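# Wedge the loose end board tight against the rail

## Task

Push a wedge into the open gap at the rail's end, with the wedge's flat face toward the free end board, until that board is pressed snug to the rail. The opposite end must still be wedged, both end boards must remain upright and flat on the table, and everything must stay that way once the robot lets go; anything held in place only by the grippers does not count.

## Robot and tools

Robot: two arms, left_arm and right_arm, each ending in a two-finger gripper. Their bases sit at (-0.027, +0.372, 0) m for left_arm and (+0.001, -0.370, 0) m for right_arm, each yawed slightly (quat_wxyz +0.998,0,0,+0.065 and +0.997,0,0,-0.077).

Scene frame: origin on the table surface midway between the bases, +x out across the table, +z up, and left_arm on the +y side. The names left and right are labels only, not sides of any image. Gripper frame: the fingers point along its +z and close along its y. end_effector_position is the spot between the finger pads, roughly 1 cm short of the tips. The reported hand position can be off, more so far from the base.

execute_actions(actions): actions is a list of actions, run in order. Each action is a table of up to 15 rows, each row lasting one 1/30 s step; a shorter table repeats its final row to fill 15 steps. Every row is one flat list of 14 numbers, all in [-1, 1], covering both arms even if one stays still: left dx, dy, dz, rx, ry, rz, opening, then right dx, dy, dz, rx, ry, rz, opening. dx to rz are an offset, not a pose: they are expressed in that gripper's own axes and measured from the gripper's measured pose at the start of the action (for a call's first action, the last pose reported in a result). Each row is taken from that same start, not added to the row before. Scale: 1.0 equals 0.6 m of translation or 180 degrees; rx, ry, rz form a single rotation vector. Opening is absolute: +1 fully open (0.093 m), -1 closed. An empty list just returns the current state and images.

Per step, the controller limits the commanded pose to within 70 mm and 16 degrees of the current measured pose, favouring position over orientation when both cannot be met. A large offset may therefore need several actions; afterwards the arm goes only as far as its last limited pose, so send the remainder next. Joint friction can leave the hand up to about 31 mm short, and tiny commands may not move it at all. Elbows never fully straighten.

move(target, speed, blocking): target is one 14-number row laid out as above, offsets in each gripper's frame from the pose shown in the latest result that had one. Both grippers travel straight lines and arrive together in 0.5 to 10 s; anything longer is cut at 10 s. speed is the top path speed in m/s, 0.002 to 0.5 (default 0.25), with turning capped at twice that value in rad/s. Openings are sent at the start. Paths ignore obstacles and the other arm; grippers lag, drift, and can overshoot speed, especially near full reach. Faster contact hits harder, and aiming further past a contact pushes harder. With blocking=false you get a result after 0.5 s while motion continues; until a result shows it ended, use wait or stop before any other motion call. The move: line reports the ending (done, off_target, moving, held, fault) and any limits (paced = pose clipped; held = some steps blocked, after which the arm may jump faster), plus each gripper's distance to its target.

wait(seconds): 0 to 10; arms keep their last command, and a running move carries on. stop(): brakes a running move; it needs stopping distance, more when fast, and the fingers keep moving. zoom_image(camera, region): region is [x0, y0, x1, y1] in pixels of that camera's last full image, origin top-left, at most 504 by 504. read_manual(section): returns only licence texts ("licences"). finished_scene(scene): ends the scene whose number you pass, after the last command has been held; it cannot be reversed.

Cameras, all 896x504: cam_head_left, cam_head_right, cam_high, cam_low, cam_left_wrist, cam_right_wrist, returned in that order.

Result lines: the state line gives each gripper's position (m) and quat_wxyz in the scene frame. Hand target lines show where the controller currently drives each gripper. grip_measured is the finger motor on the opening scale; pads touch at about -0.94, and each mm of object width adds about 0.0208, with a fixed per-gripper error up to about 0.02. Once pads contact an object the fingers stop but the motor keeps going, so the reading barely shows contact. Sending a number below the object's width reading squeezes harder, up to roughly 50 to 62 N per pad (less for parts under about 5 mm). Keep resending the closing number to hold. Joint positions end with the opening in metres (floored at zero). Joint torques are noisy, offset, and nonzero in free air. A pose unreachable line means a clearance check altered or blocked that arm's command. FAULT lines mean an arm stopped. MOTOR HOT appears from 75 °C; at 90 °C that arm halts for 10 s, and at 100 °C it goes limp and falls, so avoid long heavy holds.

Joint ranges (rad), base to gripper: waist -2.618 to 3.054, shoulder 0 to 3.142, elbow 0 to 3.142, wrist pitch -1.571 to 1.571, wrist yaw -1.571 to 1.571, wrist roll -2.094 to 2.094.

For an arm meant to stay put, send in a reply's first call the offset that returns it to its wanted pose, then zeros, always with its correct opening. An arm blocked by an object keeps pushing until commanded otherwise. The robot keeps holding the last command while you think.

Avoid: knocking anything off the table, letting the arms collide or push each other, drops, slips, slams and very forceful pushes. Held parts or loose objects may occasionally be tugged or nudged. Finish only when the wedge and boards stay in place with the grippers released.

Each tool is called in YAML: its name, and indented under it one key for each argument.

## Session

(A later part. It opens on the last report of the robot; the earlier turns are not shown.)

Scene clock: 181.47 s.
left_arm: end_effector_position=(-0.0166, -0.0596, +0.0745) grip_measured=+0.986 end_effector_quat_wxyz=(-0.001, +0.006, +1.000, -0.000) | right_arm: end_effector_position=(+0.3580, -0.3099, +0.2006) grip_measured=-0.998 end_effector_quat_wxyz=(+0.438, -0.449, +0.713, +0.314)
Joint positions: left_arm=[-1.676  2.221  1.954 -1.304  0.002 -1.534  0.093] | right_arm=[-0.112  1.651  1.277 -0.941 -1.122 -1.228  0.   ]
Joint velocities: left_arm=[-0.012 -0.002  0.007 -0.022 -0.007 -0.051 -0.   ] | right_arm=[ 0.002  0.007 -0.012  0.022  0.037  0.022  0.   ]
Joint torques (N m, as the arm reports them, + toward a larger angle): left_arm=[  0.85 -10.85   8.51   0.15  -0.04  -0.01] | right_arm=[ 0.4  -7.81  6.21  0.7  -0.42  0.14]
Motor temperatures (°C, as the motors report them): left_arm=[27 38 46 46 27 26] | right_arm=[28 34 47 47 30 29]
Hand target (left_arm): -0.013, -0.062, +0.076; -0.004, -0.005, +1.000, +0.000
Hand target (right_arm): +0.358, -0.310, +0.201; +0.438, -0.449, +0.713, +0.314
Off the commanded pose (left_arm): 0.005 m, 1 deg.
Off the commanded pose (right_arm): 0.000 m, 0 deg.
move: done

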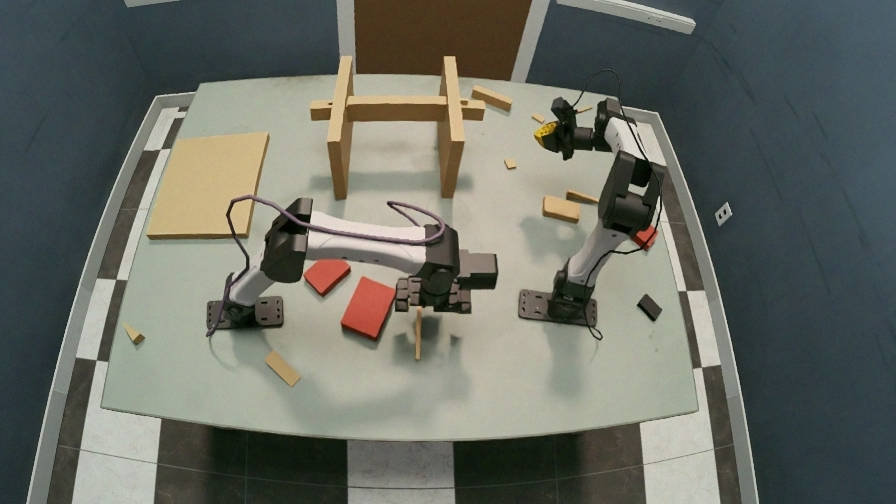

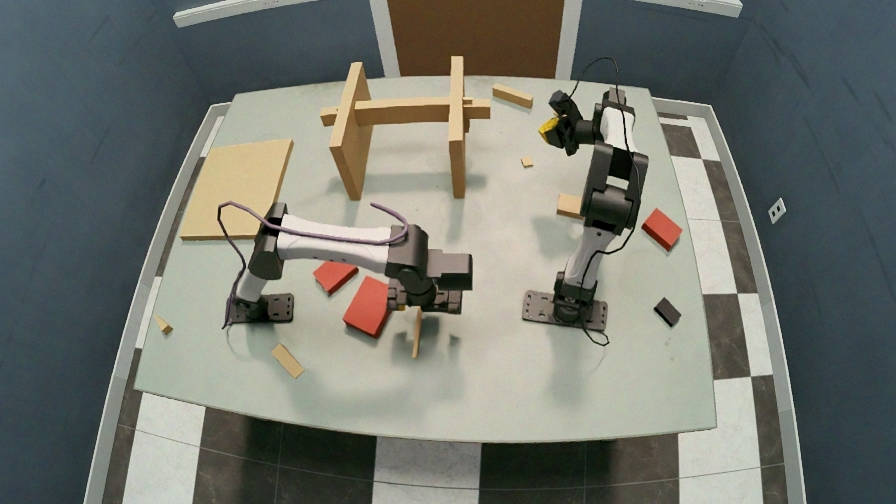

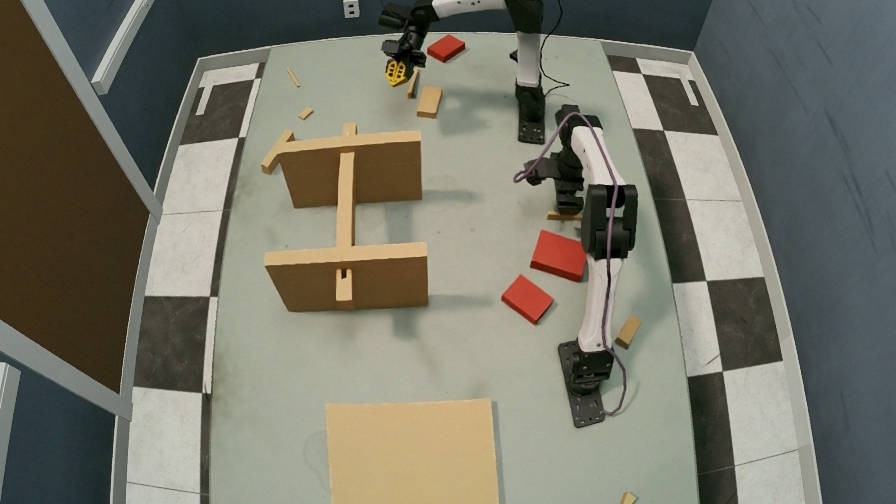

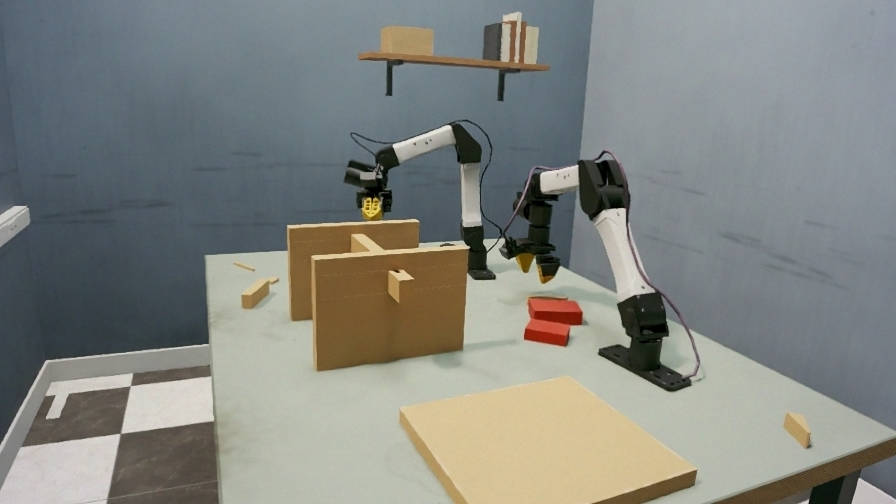

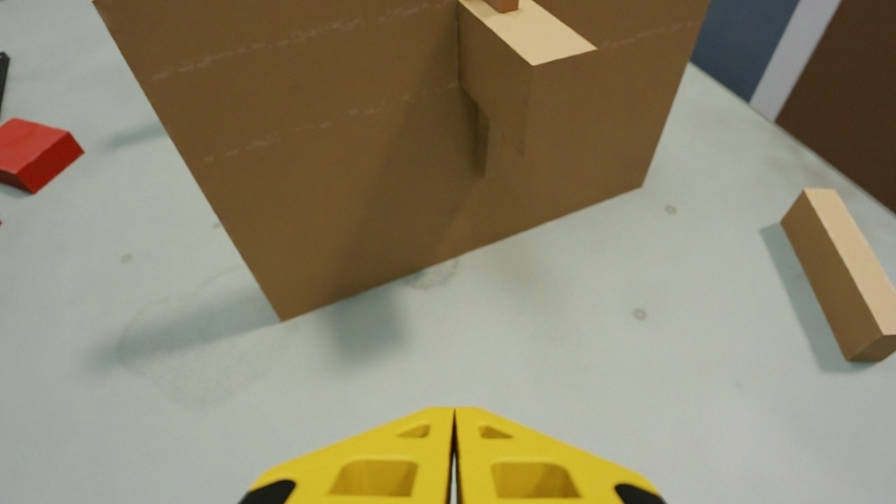

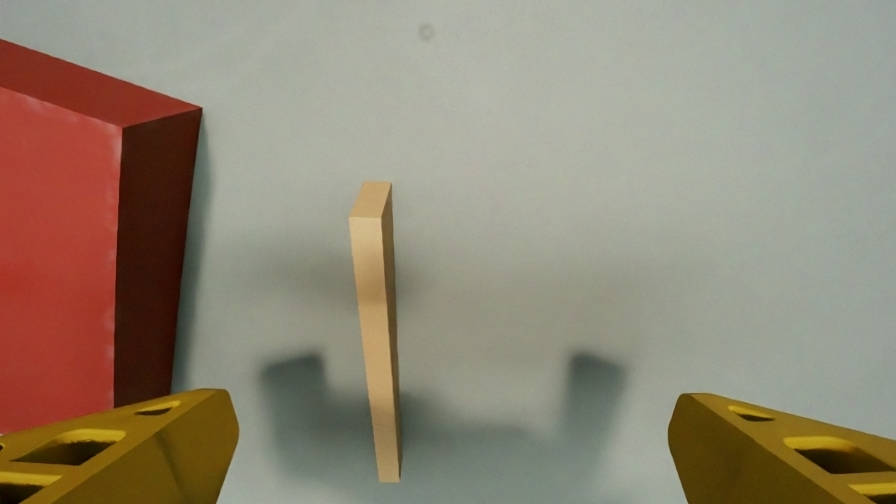

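move:
  target: [-0.018, 0.0, 0.0825, 0, 0, 0, 1.0, 0, 0, 0, 0, 0, 0, -1.0]
  speed: 0.1

Scene clock: 190.03 s.
left_arm: end_effector_position=(-0.0096, -0.0599, +0.0294) grip_measured=+0.986 end_effector_quat_wxyz=(-0.001, +0.006, +1.000, +0.001) | right_arm: end_effector_position=(+0.3580, -0.3099, +0.2006) grip_measured=-0.998 end_effector_quat_wxyz=(+0.438, -0.449, +0.713, +0.314)
Joint positions: left_arm=[-1.659  2.247  1.817 -1.142  0.003 -1.516  0.093] | right_arm=[-0.112  1.651  1.277 -0.941 -1.122 -1.228  0.   ]
Joint velocities: left_arm=[-0.017  0.007 -0.017 -0.051  0.066 -0.037 -0.001] | right_arm=[-0.012  0.007  0.002 -0.081 -0.037  0.022  0.   ]
Joint torques (N m, as the arm reports them, + toward a larger angle): left_arm=[  0.94 -11.43   5.71   0.42  -0.05   0.2 ] | right_arm=[ 0.41 -7.79  6.2   0.7  -0.42  0.14]
Motor temperatures (°C, as the motors report them): left_arm=[27 42 46 44 27 26] | right_arm=[28 34 47 46 30 29]
Hand target (left_arm): -0.005, -0.060, +0.025; -0.001, +0.005, +1.000, -0.000
Hand target (right_arm): +0.358, -0.310, +0.201; +0.438, -0.449, +0.713, +0.314
Off the commanded pose (left_arm): 0.006 m, 0 deg.
Off the commanded pose (right_arm): 0.000 m, 0 deg.
move: done

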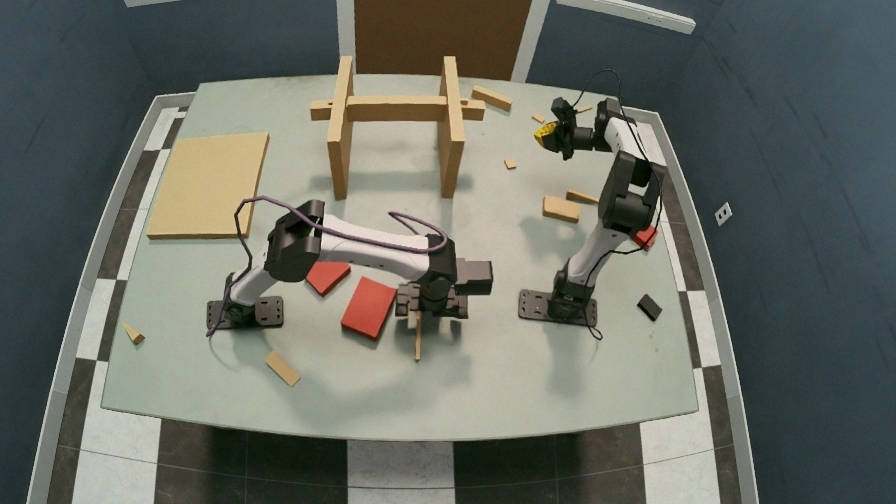

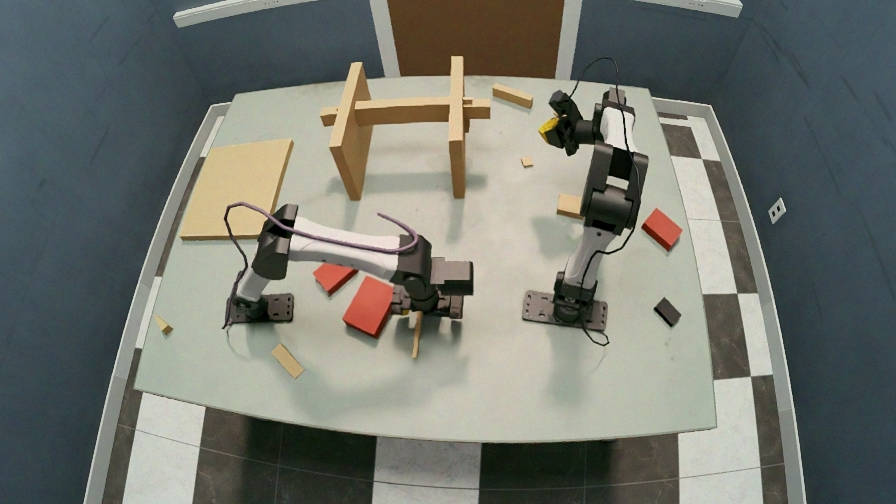

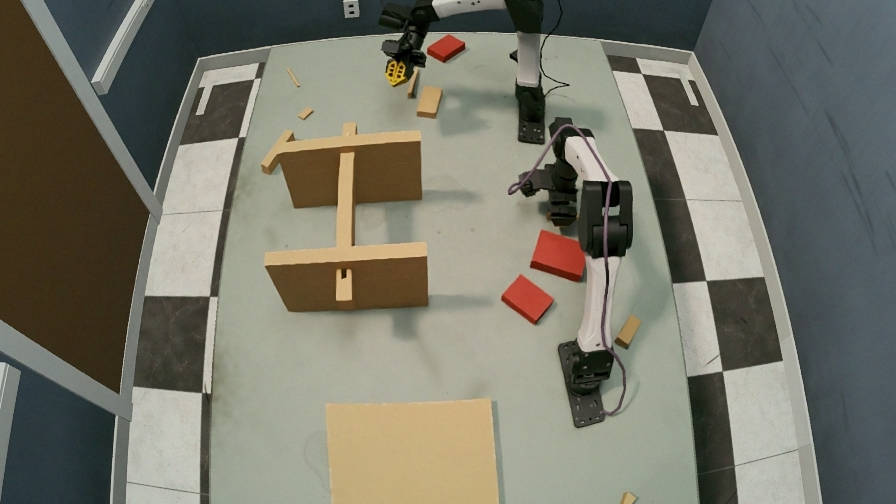

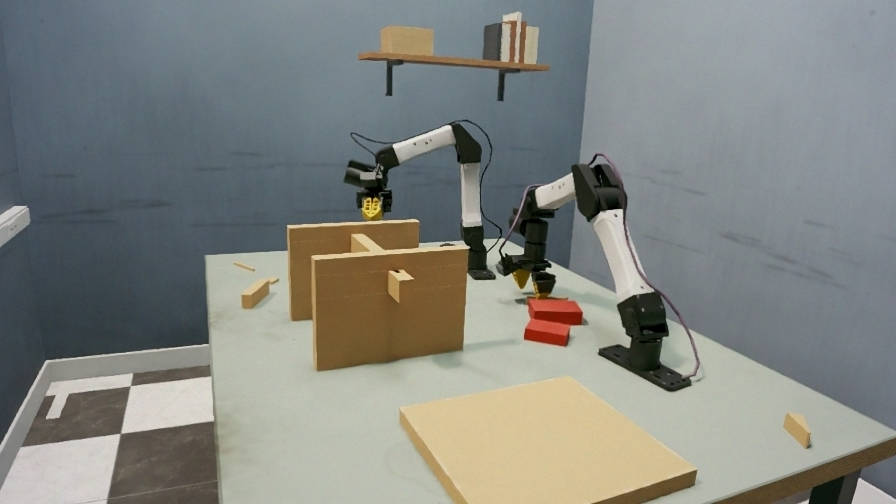

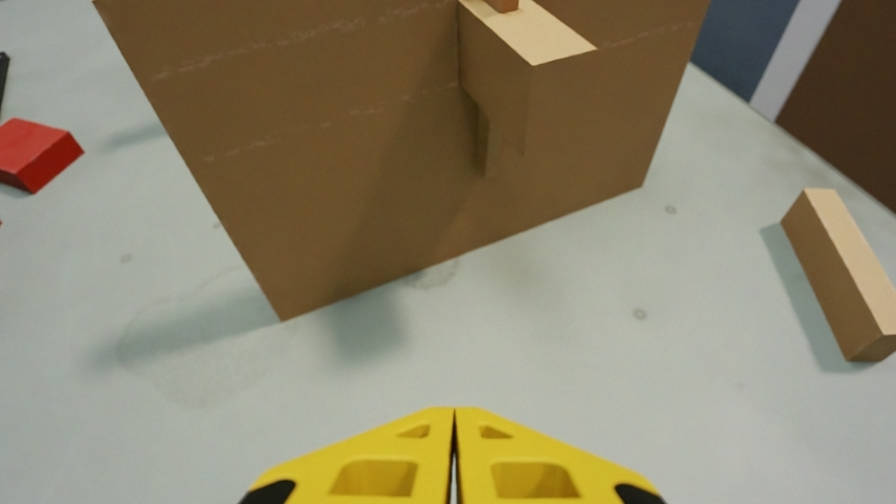

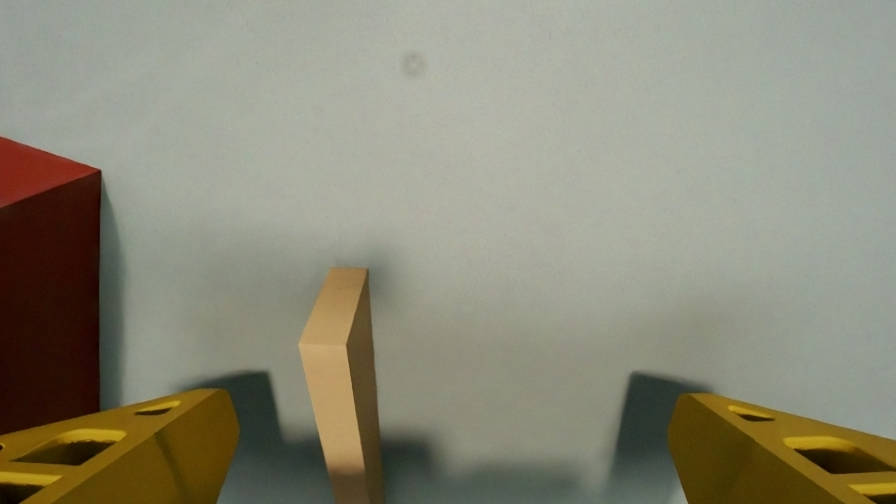

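move:
  target: [0.0, 0.0, 0.018, 0, 0, 0, 1.0, 0, 0, 0, 0, 0, 0, -1.0]
  speed: 0.03

Scene clock: 195.37 s.
left_arm: end_effector_position=(-0.0096, -0.0609, +0.0261) grip_measured=+0.986 end_effector_quat_wxyz=(-0.001, +0.006, +1.000, -0.003) | right_arm: end_effector_position=(+0.3580, -0.3099, +0.2006) grip_measured=-0.998 end_effector_quat_wxyz=(+0.438, -0.449, +0.713, +0.314)
Joint positions: left_arm=[-1.659  2.247  1.804 -1.122  0.003 -1.516  0.093] | right_arm=[-0.112  1.651  1.277 -0.941 -1.122 -1.228  0.   ]
Joint velocities: left_arm=[ 0.007 -0.007  0.007  0.051  0.022 -0.051 -0.001] | right_arm=[-0.007 -0.017 -0.027  0.007 -0.022  0.066  0.   ]
Joint torques (N m, as the arm reports them, + toward a larger angle): left_arm=[  0.33 -10.93   5.54   0.47  -0.06   0.07] | right_arm=[ 0.4  -7.8   6.2   0.7  -0.42  0.14]
Motor temperatures (°C, as the motors report them): left_arm=[27 44 46 43 27 26] | right_arm=[28 34 47 46 30 29]
Hand target (left_arm): -0.009, -0.060, +0.019; -0.001, +0.006, +1.000, +0.001
Hand target (right_arm): +0.358, -0.310, +0.201; +0.438, -0.449, +0.713, +0.314
Off the commanded pose (left_arm): 0.008 m, 0 deg.
Off the commanded pose (right_arm): 0.000 m, 0 deg.
move: done

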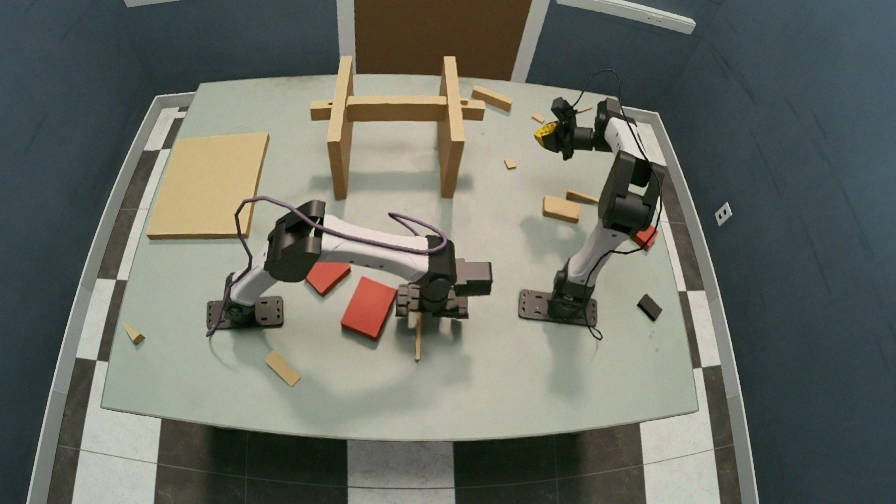

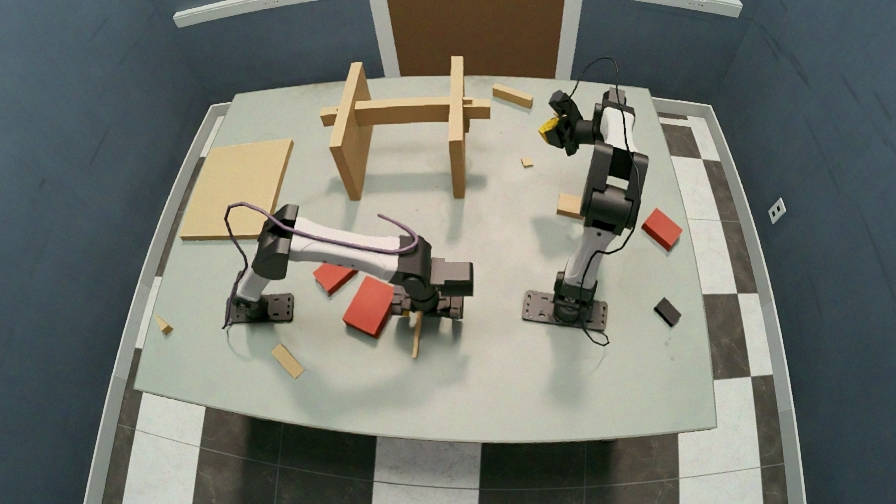

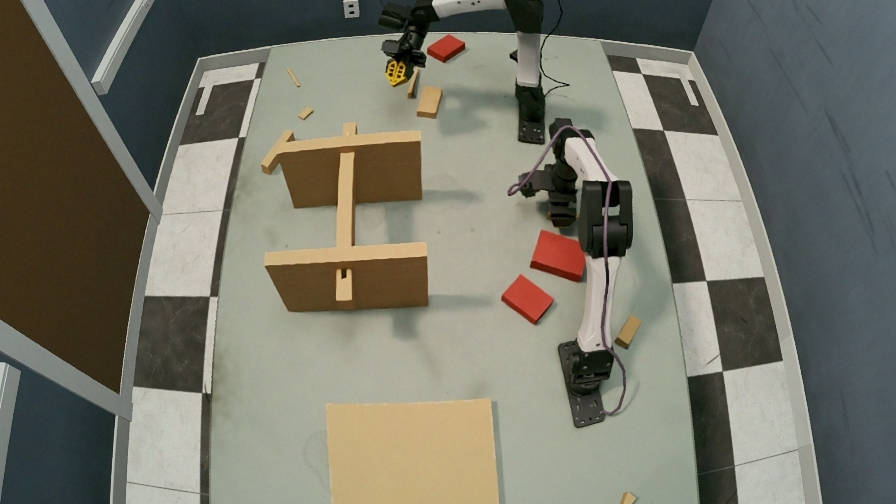

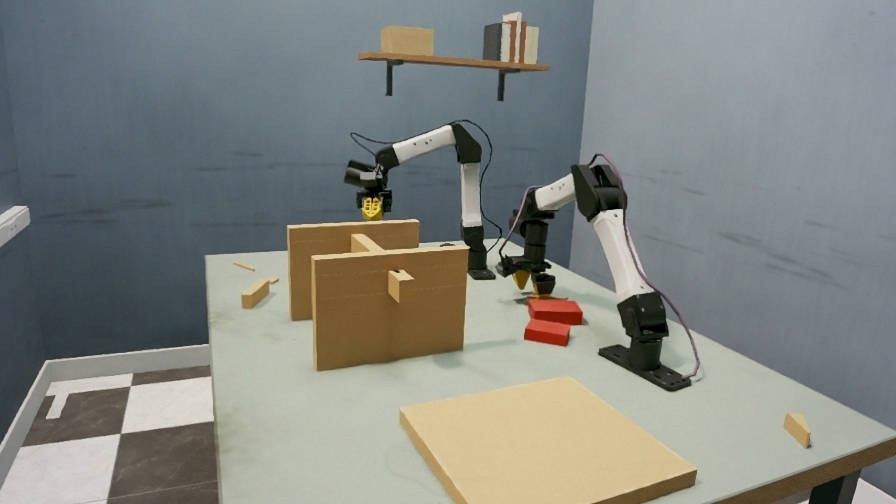

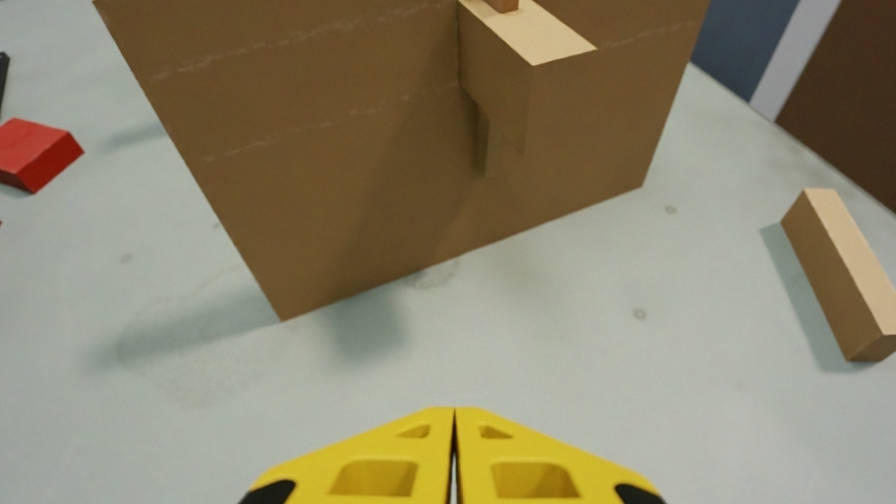

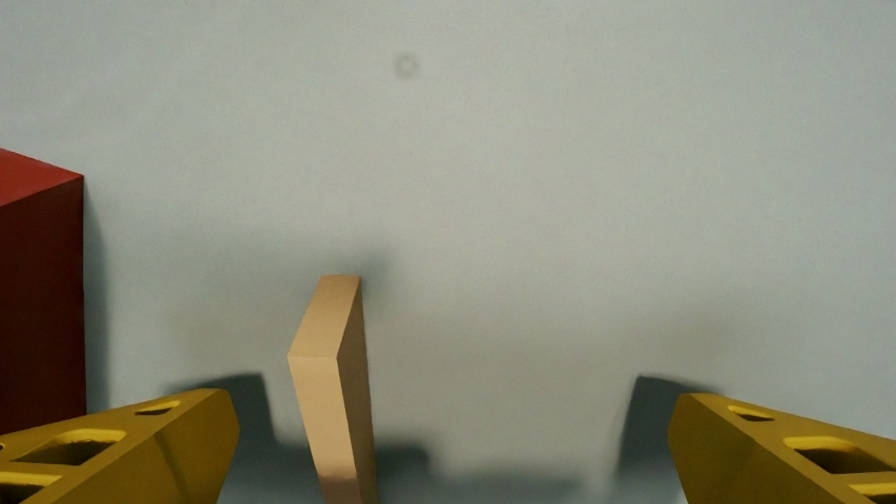

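execute_actions:
  actions:
    - [[0,0,0,0,0,0,0.45,0,0,0,0,0,0,-1]]
    - [[0,0,0,0,0,0,0.42,0,0,0,0,0,0,-1],[0,0,0,0,0,0,0.40,0,0,0,0,0,0,-1],[0,0,0,0,0,0,0.38,0,0,0,0,0,0,-1],[0,0,0,0,0,0,0.36,0,0,0,0,0,0,-1],[0,0,0,0,0,0,0.34,0,0,0,0,0,0,-1],[0,0,0,0,0,0,0.32,0,0,0,0,0,0,-1],[0,0,0,0,0,0,0.30,0,0,0,0,0,0,-1],[0,0,0,0,0,0,0.28,0,0,0,0,0,0,-1],[0,0,0,0,0,0,0.26,0,0,0,0,0,0,-1],[0,0,0,0,0,0,0.24,0,0,0,0,0,0,-1],[0,0,0,0,0,0,0.22,0,0,0,0,0,0,-1],[0,0,0,0,0,0,0.20,0,0,0,0,0,0,-1],[0,0,0,0,0,0,0.18,0,0,0,0,0,0,-1],[0,0,0,0,0,0,0.16,0,0,0,0,0,0,-1],[0,0,0,0,0,0,0.14,0,0,0,0,0,0,-1]]
    - [[0,0,0,0,0,0,0.12,0,0,0,0,0,0,-1],[0,0,0,0,0,0,0.10,0,0,0,0,0,0,-1],[0,0,0,0,0,0,0.08,0,0,0,0,0,0,-1],[0,0,0,0,0,0,0.06,0,0,0,0,0,0,-1],[0,0,0,0,0,0,0.04,0,0,0,0,0,0,-1],[0,0,0,0,0,0,0.02,0,0,0,0,0,0,-1],[0,0,0,0,0,0,0.0,0,0,0,0,0,0,-1],[0,0,0,0,0,0,-0.02,0,0,0,0,0,0,-1],[0,0,0,0,0,0,-0.04,0,0,0,0,0,0,-1],[0,0,0,0,0,0,-0.06,0,0,0,0,0,0,-1],[0,0,0,0,0,0,-0.08,0,0,0,0,0,0,-1],[0,0,0,0,0,0,-0.10,0,0,0,0,0,0,-1],[0,0,0,0,0,0,-0.12,0,0,0,0,0,0,-1],[0,0,0,0,0,0,-0.14,0,0,0,0,0,0,-1],[0,0,0,0,0,0,-0.16,0,0,0,0,0,0,-1]]
    - [[0,0,0,0,0,0,-0.16,0,0,0,0,0,0,-1]]

Scene clock: 208.07 s.
left_arm: end_effector_position=(-0.0095, -0.0614, +0.0261) grip_measured=-0.158 end_effector_quat_wxyz=(-0.001, +0.006, +1.000, -0.004) | right_arm: end_effector_position=(+0.3580, -0.3099, +0.2006) grip_measured=-0.998 end_effector_quat_wxyz=(+0.438, -0.449, +0.713, +0.314)
Joint positions: left_arm=[-1.659  2.247  1.804 -1.12   0.003 -1.516  0.038] | right_arm=[-0.112  1.651  1.277 -0.941 -1.122 -1.228  0.   ]
Joint velocities: left_arm=[-0.012 -0.007  0.007  0.081 -0.022  0.022  0.   ] | right_arm=[ 0.007 -0.012 -0.007 -0.081 -0.007  0.007  0.   ]
Joint torques (N m, as the arm reports them, + toward a larger angle): left_arm=[  0.11 -11.83   6.67   0.3   -0.06   0.11] | right_arm=[ 0.42 -7.78  6.2   0.7  -0.42  0.15]
Motor temperatures (°C, as the motors report them): left_arm=[27 47 45 42 27 26] | right_arm=[28 35 47 45 30 29]
Hand target (left_arm): -0.010, -0.061, +0.026; -0.001, +0.006, +1.000, -0.004
Hand target (right_arm): +0.358, -0.310, +0.201; +0.438, -0.449, +0.713, +0.314
Off the commanded pose (left_arm): 0.000 m, 0 deg.
Off the commanded pose (right_arm): 0.000 m, 0 deg.

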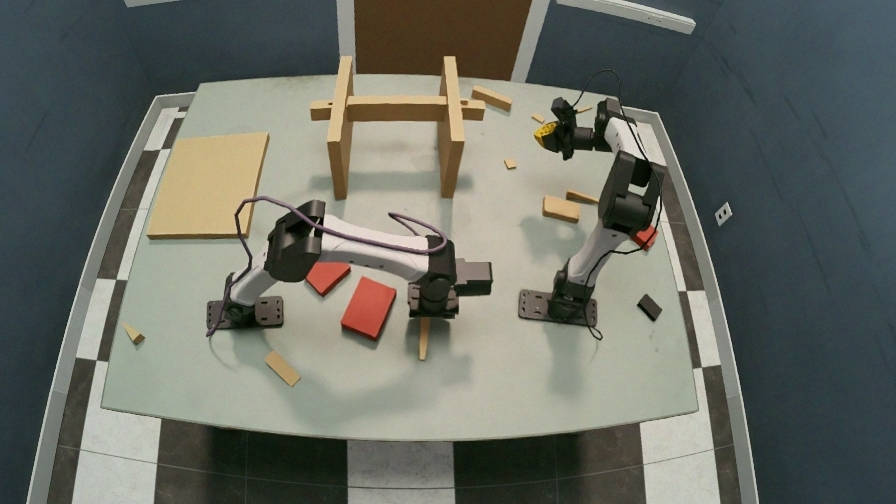

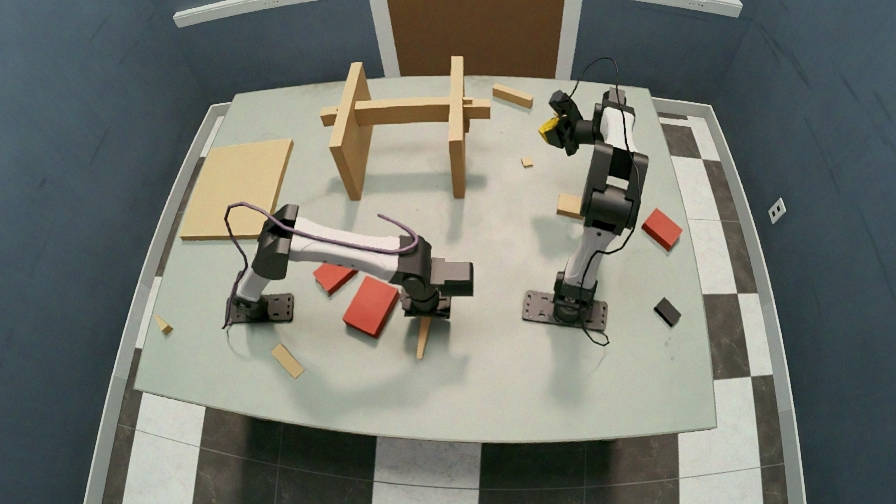

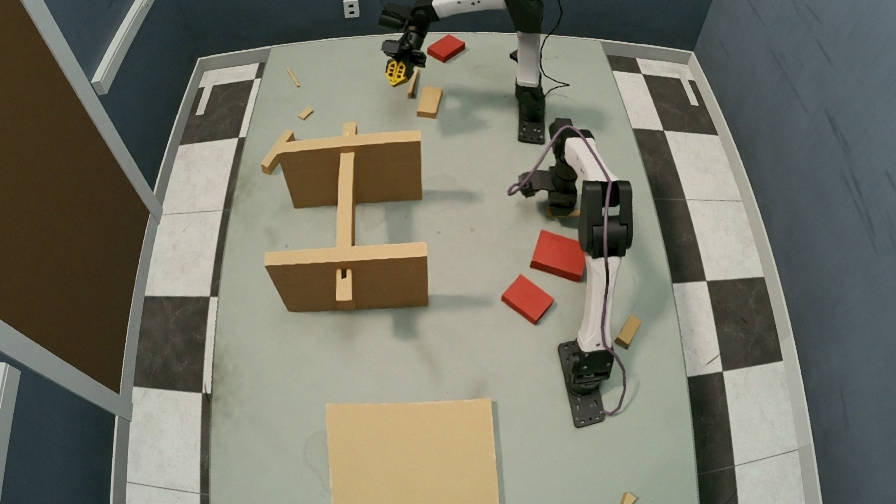

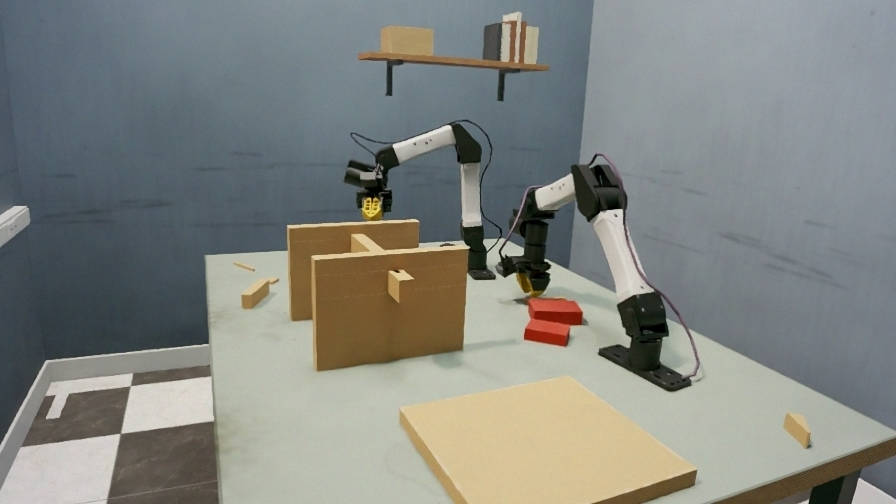

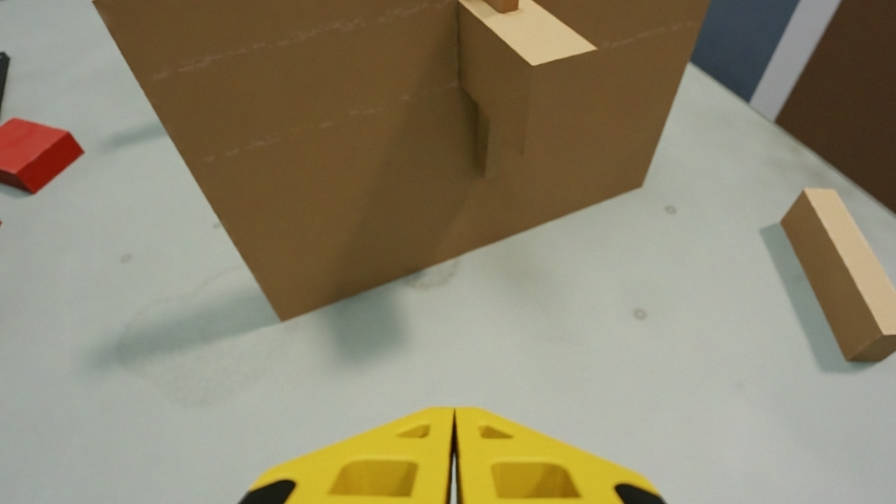

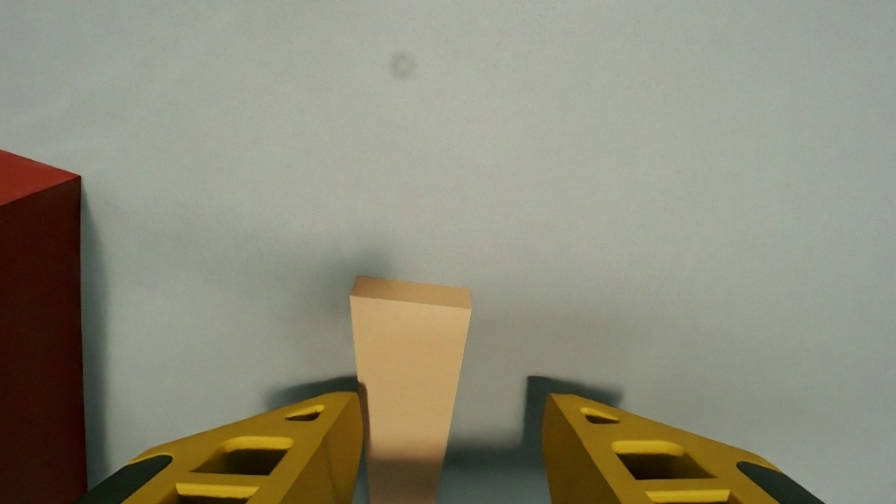

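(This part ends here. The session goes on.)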